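# Seat the pin in the hole that exposes only red

## Task

The block has five holes, each of a different depth. Insert the pin with its red end pointing up into the one hole that leaves the entire red section above the block surface and none of the non-red section. The pin must stay that way on its own: it counts only if it is still correct once the robot no longer holds or supports it.

## Robot and tools

Robot and frame. There are two arms, left_arm and right_arm, each with seven joints and a two-finger gripper. All poses share one scene frame. The origin sits on the table top midway between the arms, +z is up, +x points out across the table, and left_arm is on the +y side. The arm names are not image sides. The arm bases may be tilted. Mounting plates and the metal frame behind the arms are fixed obstacles, and a 'too close' warning counts each plate and its half of the frame as part of that arm. Reported hand positions can be slightly wrong, more so at long reach.

Gripper geometry. The fingers point along the gripper's +z axis and close along its y axis. end_effector_position is the point between the pads when closed. The fingertips reach about 19 mm past it when closed and 6 mm when open, and closing pushes the tips about 13 mm further out, so keep that clearance from surfaces.

The 18-number row. Both execute_actions and move use rows of 18 numbers, always covering both arms. The left arm comes first: x, y, z (metres, an absolute target for end_effector_position in the scene frame), then qw, qx, qy, qz (an absolute target orientation, w first), then gripper position and gripper speed, each from -1 to 1. The right arm's nine numbers follow in the same order. A target more than 0.6 m from that arm's last reported position, along any axis of its gripper, gets the call refused. On each control step the commanded pose is clipped to within 70 mm and 16 degrees of the measured pose. If both cannot be met, position wins over orientation. To hold an orientation, resend the same quaternion every time rather than copying a drifted reading. To keep an arm still, resend its full last pose and its gripper's last two numbers; a 0 there is a real command.

Gripper numbers. Position +1 is fully open (85 mm), 0 is roughly 41 mm, about -0.8 brings the pads together, and -1 closes until blocked. Speed -1 is about 20 mm/s, 0 about 85, +1 about 150. A full close grips with roughly 190 to 235 N per pad. For a gentler grip, open first, then close to just below the object's width. The fingers stay put until the position changes by 0.01 or more, but may re-close on their own if the object slips or is lost. position_measured_pct is about 50 minus 50 times the position number (0 means fully open). If it stops below 90 short of the command, something is held; near 90 or above, the pads have met.

execute_actions: actions is a list with at most one item. An empty list just returns the state. An item with rows (1 to 15 rows) and steps (at most 15, default 15) plays one row per 1/30 s step and repeats the last row. An item with only steps (up to 300) is a wait counted from the previous result, including reply time. pictures (true/false) chooses whether images come back. Afterward an arm goes on at most 70 mm toward its last clipped pose, so check the result and send the remainder.

move: target is one 18-number row of absolute poses; speed is the path top speed in m/s (0.002 to 0.5, default 0.25), with turning capped at twice that in rad/s. Both grippers follow straight paths that finish together in 0.5 to 10 s; longer paths are cut off at 10 s. It does not avoid obstacles or the other arm, and grippers can lag, stray or overshoot, especially with a near-straight arm. Finger numbers are sent at the start. The result adds a 'move:' line giving the ending (done, off_target, moving, held, fault), any limits (paced: the pose was clipped; held: some steps were blocked, after which the arm may speed up), and each gripper's distance from its target.

wait: seconds from 0 to 10; nothing new is sent meanwhile.

zoom_image: camera (cam_head_left, cam_head_right, cam_high, cam_left_wrist, cam_right_wrist, each 896x504) and region [x0, y0, x1, y1] in pixels, at most 504 by 504, origin top-left.

Replying without any tool call also ends the session.

Result lines. The state line gives each gripper's position and quaternion. Joint positions and joint torques are listed (torques carry offsets and noise). 'Hand target' shows the pose the controller now drives toward. HELD marks steps whose command was not sent; 'pose unreachable' means a clearance check altered or blocked a command. Joint ranges (rad): waist and both rolls ±69.115, shoulder ±2.250, elbow ±2.580, wrist pitch ±2.100. Load limits: 49.1 N m for the first four joints, 30.9 N m for the wrist joints; reaching one causes a TORQUE FAULT that halts that arm for 10 s. Motors holding loads heat up: MOTOR HOT appears at 60 °C and an OVER-TEMPERATURE FAULT at 75 °C, when the arm sags.

Cautions. Nothing may fall or be knocked off the table. Keep the arms from colliding or pressing each other. Faster moves and targets set beyond a contact push harder, so approach the block and holes slowly. Small random tugs on held parts or loose objects can occur. Release the pin and withdraw before finishing so it stays seated without help.

Each tool is called after ">>>" by a JSON object that holds its "method" and its "body".

## Session

>>> {"method": "execute_actions", "body": {"actions": []}}

Scene clock: 0.00 s of 5600.00 s.
left_arm: end_effector_position=(+0.5850, +0.4349, +0.3875) position_measured_pct=0.0 end_effector_quat_wxyz=(+0.167, -0.013, +0.908, -0.384) | right_arm: end_effector_position=(+0.3130, -0.1309, +0.2845) position_measured_pct=0.0 end_effector_quat_wxyz=(+0.294, +0.808, -0.440, +0.259)
Joint positions: left_arm=[-0.634  0.802  0.353  1.415  0.614  1.091  0.666] | right_arm=[-0.926  0.908 -0.207  2.017  0.775  1.193  1.913]
Joint velocities: left_arm=[ 0.     0.001 -0.    -0.001 -0.001  0.    -0.002] | right_arm=[ 0.     0.001  0.     0.001 -0.    -0.    -0.   ]
Joint torques (N m, as the joint torque sensors report them, + toward a larger angle): no reading
Motor temperatures (°C, as the motors report them): left_arm=[33 35 30 34 36 39 39] | right_arm=[33 35 30 31 36 39 37]
Hand target (left_arm): +0.585, +0.435, +0.388; +0.167, -0.013, +0.908, -0.384
Hand target (right_arm): +0.313, -0.131, +0.285; +0.294, +0.808, -0.440, +0.259

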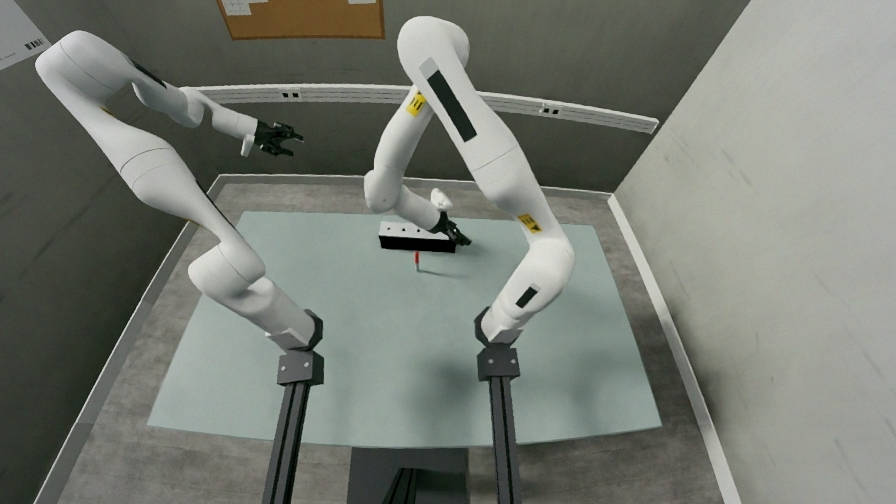

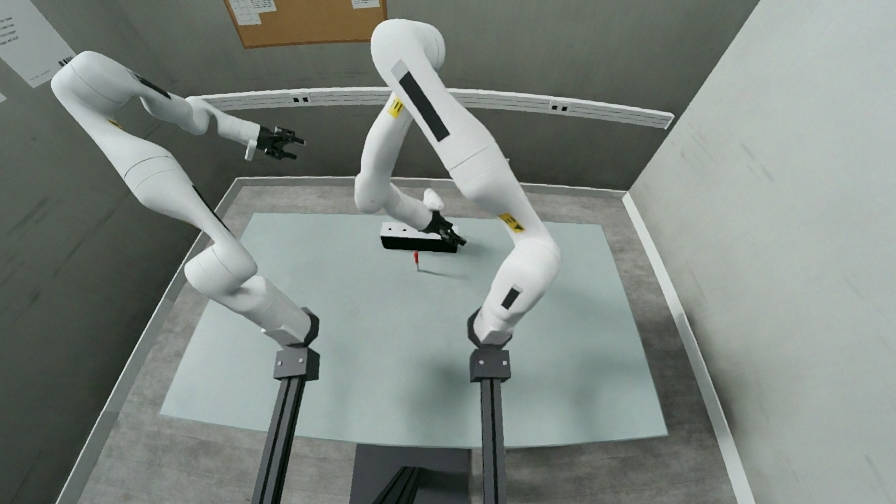

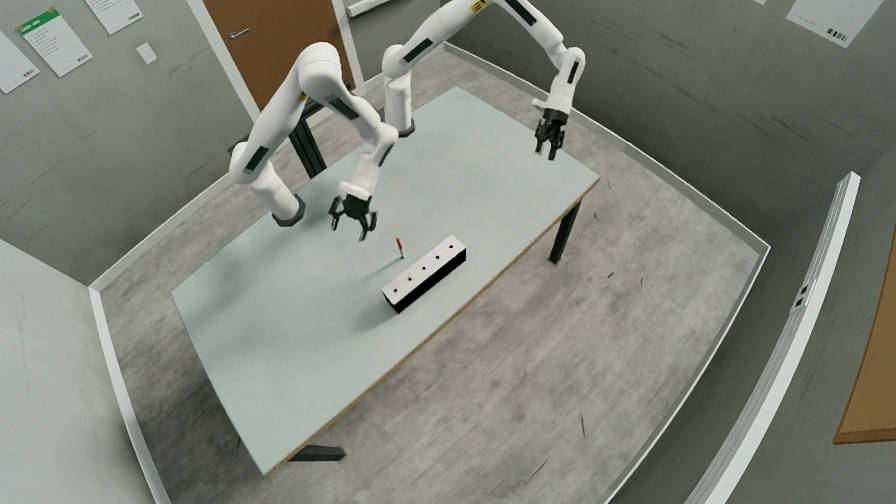

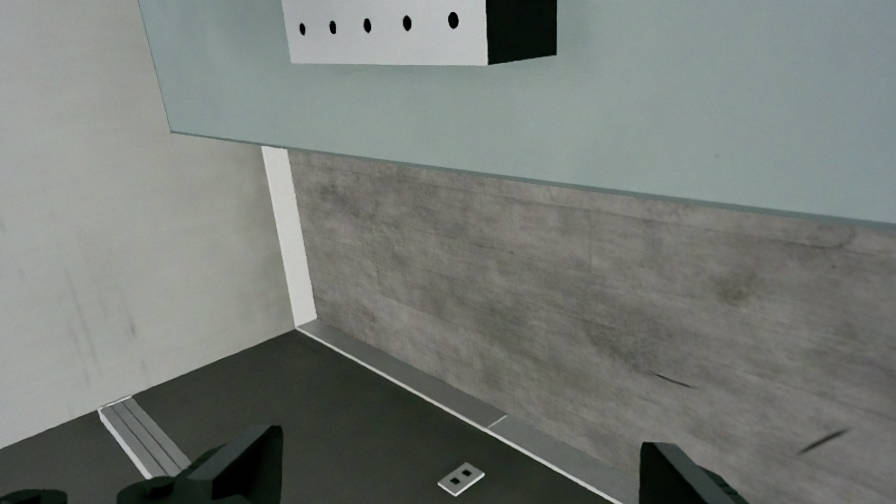

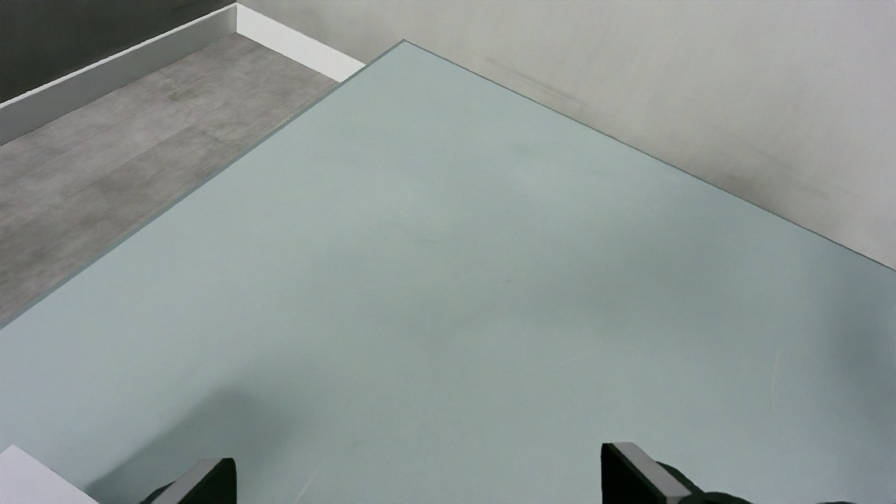

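>>> {"method": "move", "body": {"target": [0.585,0.4349,0.3875,0.167,-0.013,0.908,-0.384,1,0,0.34,0.0,0.25,0,1,0,0,0.3,0], "speed": 0.3}}

Scene clock: 3.27 s of 5600.00 s.
left_arm: end_effector_position=(+0.5850, +0.4349, +0.3875) position_measured_pct=0.0 end_effector_quat_wxyz=(+0.167, -0.013, +0.908, -0.384) | right_arm: end_effector_position=(+0.3403, +0.0006, +0.2505) position_measured_pct=34.9 end_effector_quat_wxyz=(-0.000, +1.000, +0.001, +0.000)
Joint positions: left_arm=[-0.634  0.802  0.353  1.415  0.614  1.091  0.666] | right_arm=[-0.378  0.775 -0.602  2.063  0.95   0.666  3.038]
Joint velocities: left_arm=[-0.    -0.001  0.     0.    -0.002  0.002  0.001] | right_arm=[ 0.011  0.004  0.004 -0.003 -0.008 -0.001  0.01 ]
Joint torques (N m, as the joint torque sensors report them, + toward a larger angle): left_arm=[  2.18 -20.51   5.16  -6.77   1.75   1.34   0.01] | right_arm=[ -1.35 -15.48  -3.91  -2.29  -0.12  -0.19  -0.21]
Motor temperatures (°C, as the motors report them): left_arm=[33 35 30 34 36 39 39] | right_arm=[33 35 30 31 36 39 37]
Hand target (left_arm): +0.585, +0.435, +0.387; +0.167, -0.013, +0.908, -0.384
Hand target (right_arm): +0.341, +0.000, +0.250; -0.000, +1.000, +0.000, -0.000
Off the commanded pose (left_arm): 0.000 m, 0 deg.
Off the commanded pose (right_arm): 0.001 m, 0 deg.
move: done

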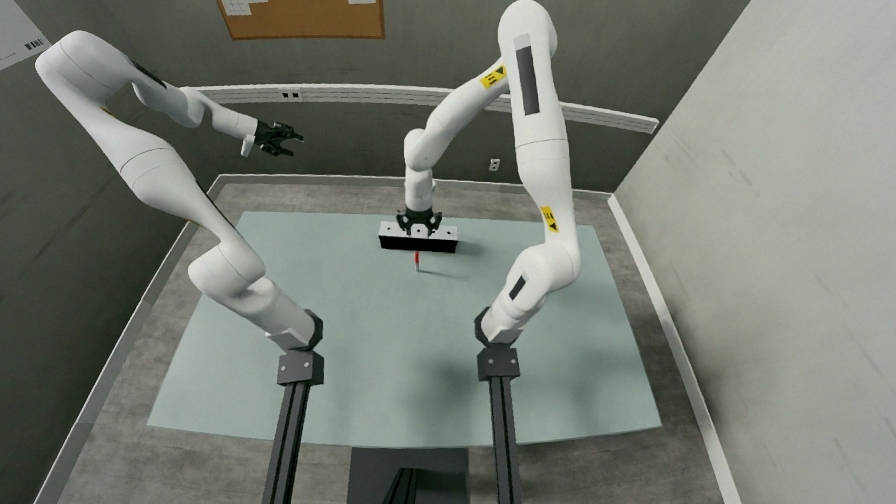

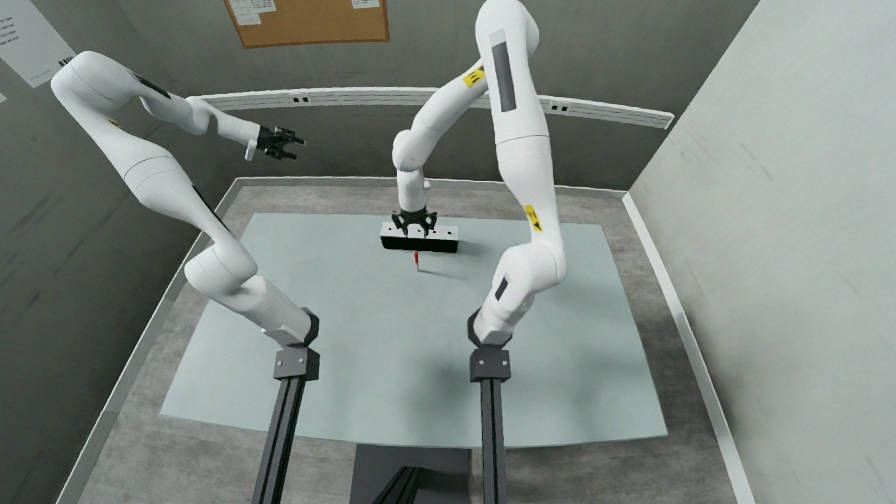

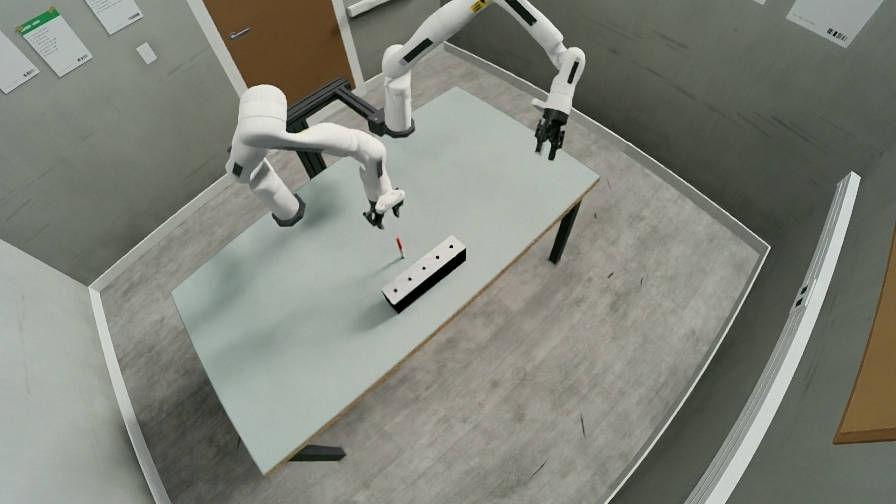

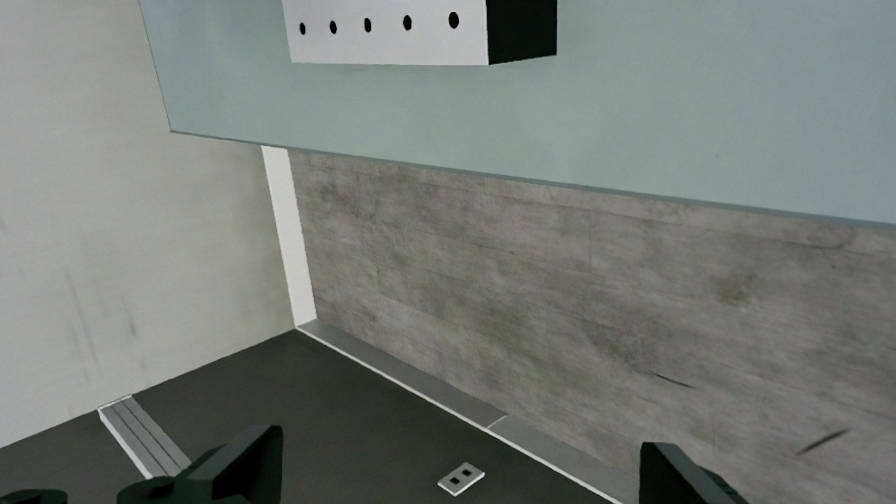

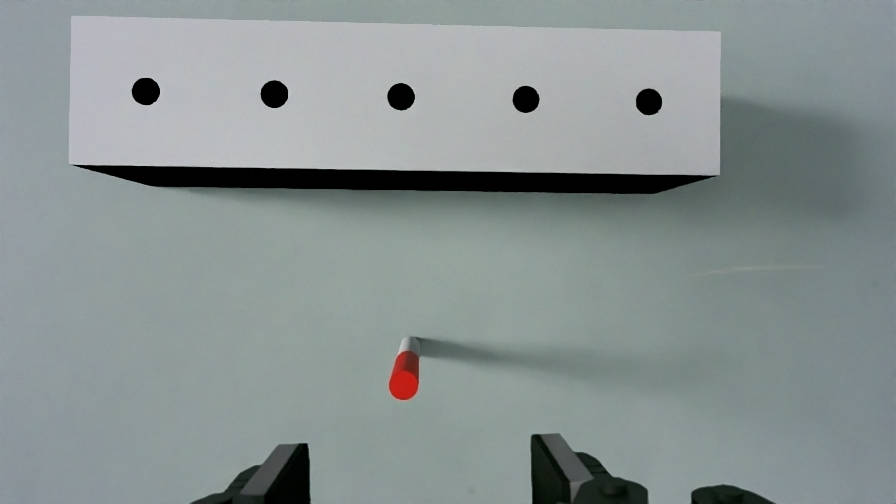

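>>> {"method": "move", "body": {"target": [0.585,0.4349,0.3875,0.167,-0.013,0.908,-0.384,1,0,0.342,0.008,0.165,0,1,0,0,0.3,0], "speed": 0.15}}

Scene clock: 5.67 s of 5600.00 s.
left_arm: end_effector_position=(+0.5850, +0.4349, +0.3875) position_measured_pct=0.0 end_effector_quat_wxyz=(+0.167, -0.013, +0.908, -0.384) | right_arm: end_effector_position=(+0.3424, +0.0080, +0.1652) position_measured_pct=34.9 end_effector_quat_wxyz=(-0.000, +1.000, -0.001, +0.000)
Joint positions: left_arm=[-0.634  0.802  0.353  1.415  0.614  1.091  0.666] | right_arm=[-0.472  0.967 -0.437  2.04   1.211  0.513  2.815]
Joint velocities: left_arm=[-0.    -0.    -0.     0.001  0.    -0.001  0.   ] | right_arm=[-0.003  0.004  0.    -0.     0.002 -0.    -0.003]
Joint torques (N m, as the joint torque sensors report them, + toward a larger angle): left_arm=[  2.36 -20.51   4.97  -6.75   1.91   1.18   0.02] | right_arm=[ -1.31 -16.51  -3.38  -0.76  -0.13   0.    -0.04]
Motor temperatures (°C, as the motors report them): left_arm=[33 35 30 34 36 39 39] | right_arm=[33 35 30 31 36 39 37]
Hand target (left_arm): +0.585, +0.435, +0.388; +0.167, -0.013, +0.908, -0.384
Hand target (right_arm): +0.342, +0.008, +0.165; -0.000, +1.000, -0.000, +0.000
Off the commanded pose (left_arm): 0.000 m, 0 deg.
Off the commanded pose (right_arm): 0.000 m, 0 deg.
move: done

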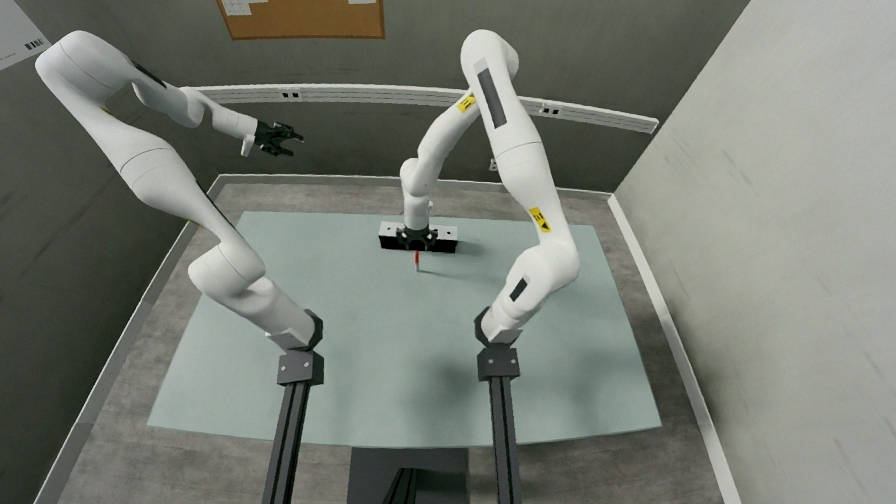

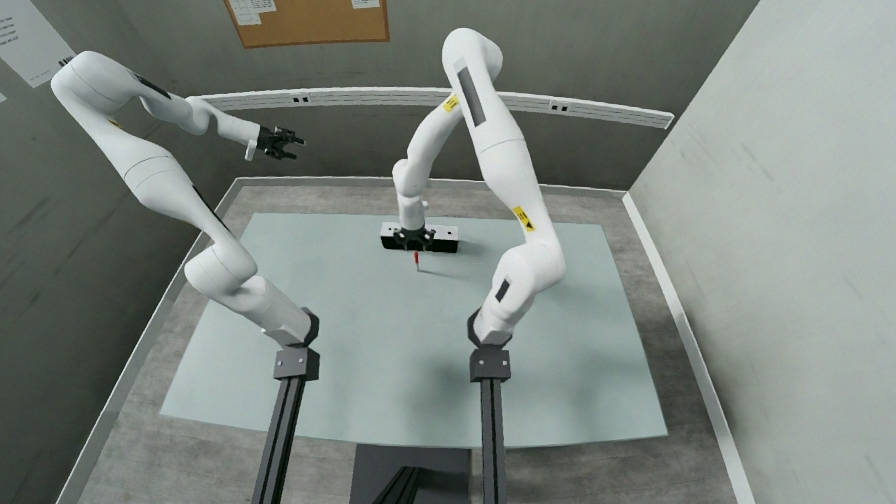

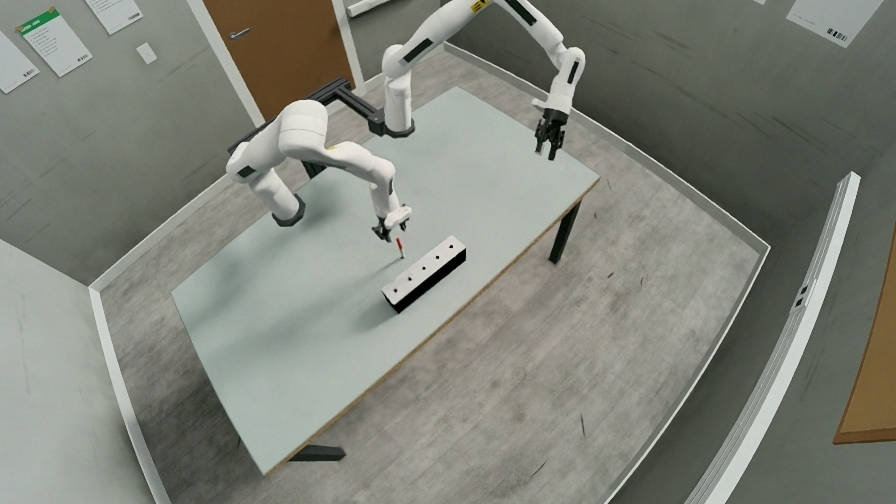

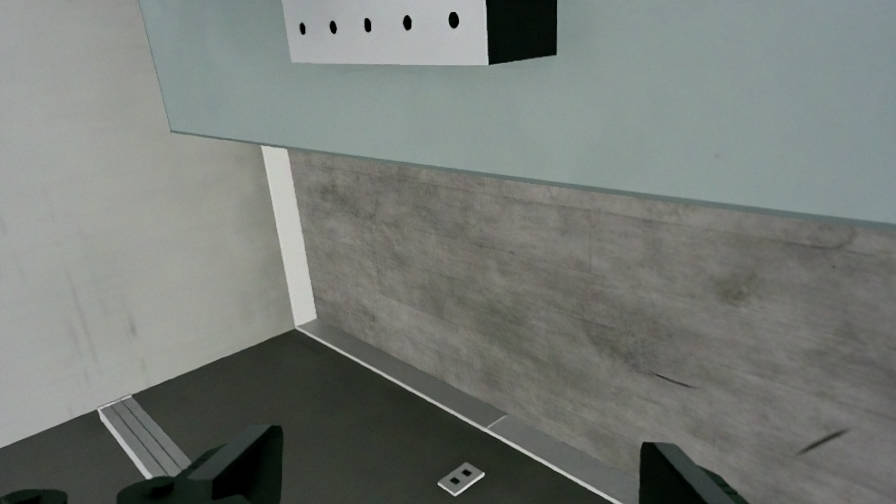

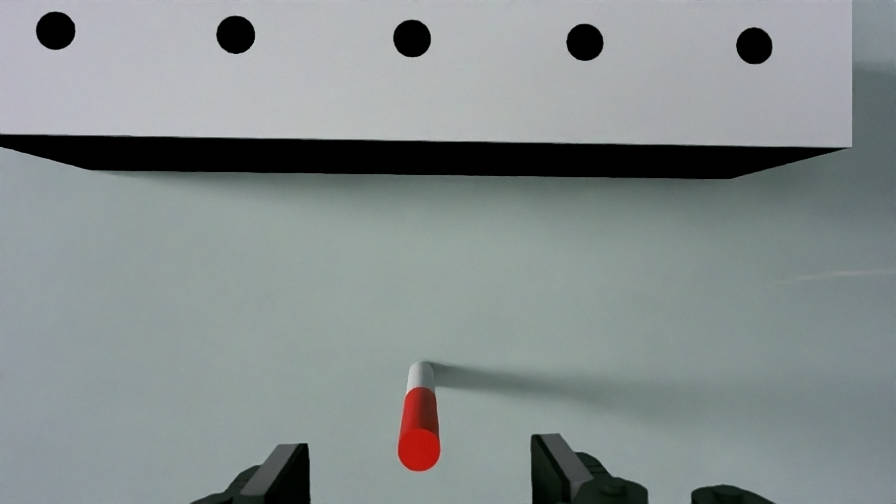

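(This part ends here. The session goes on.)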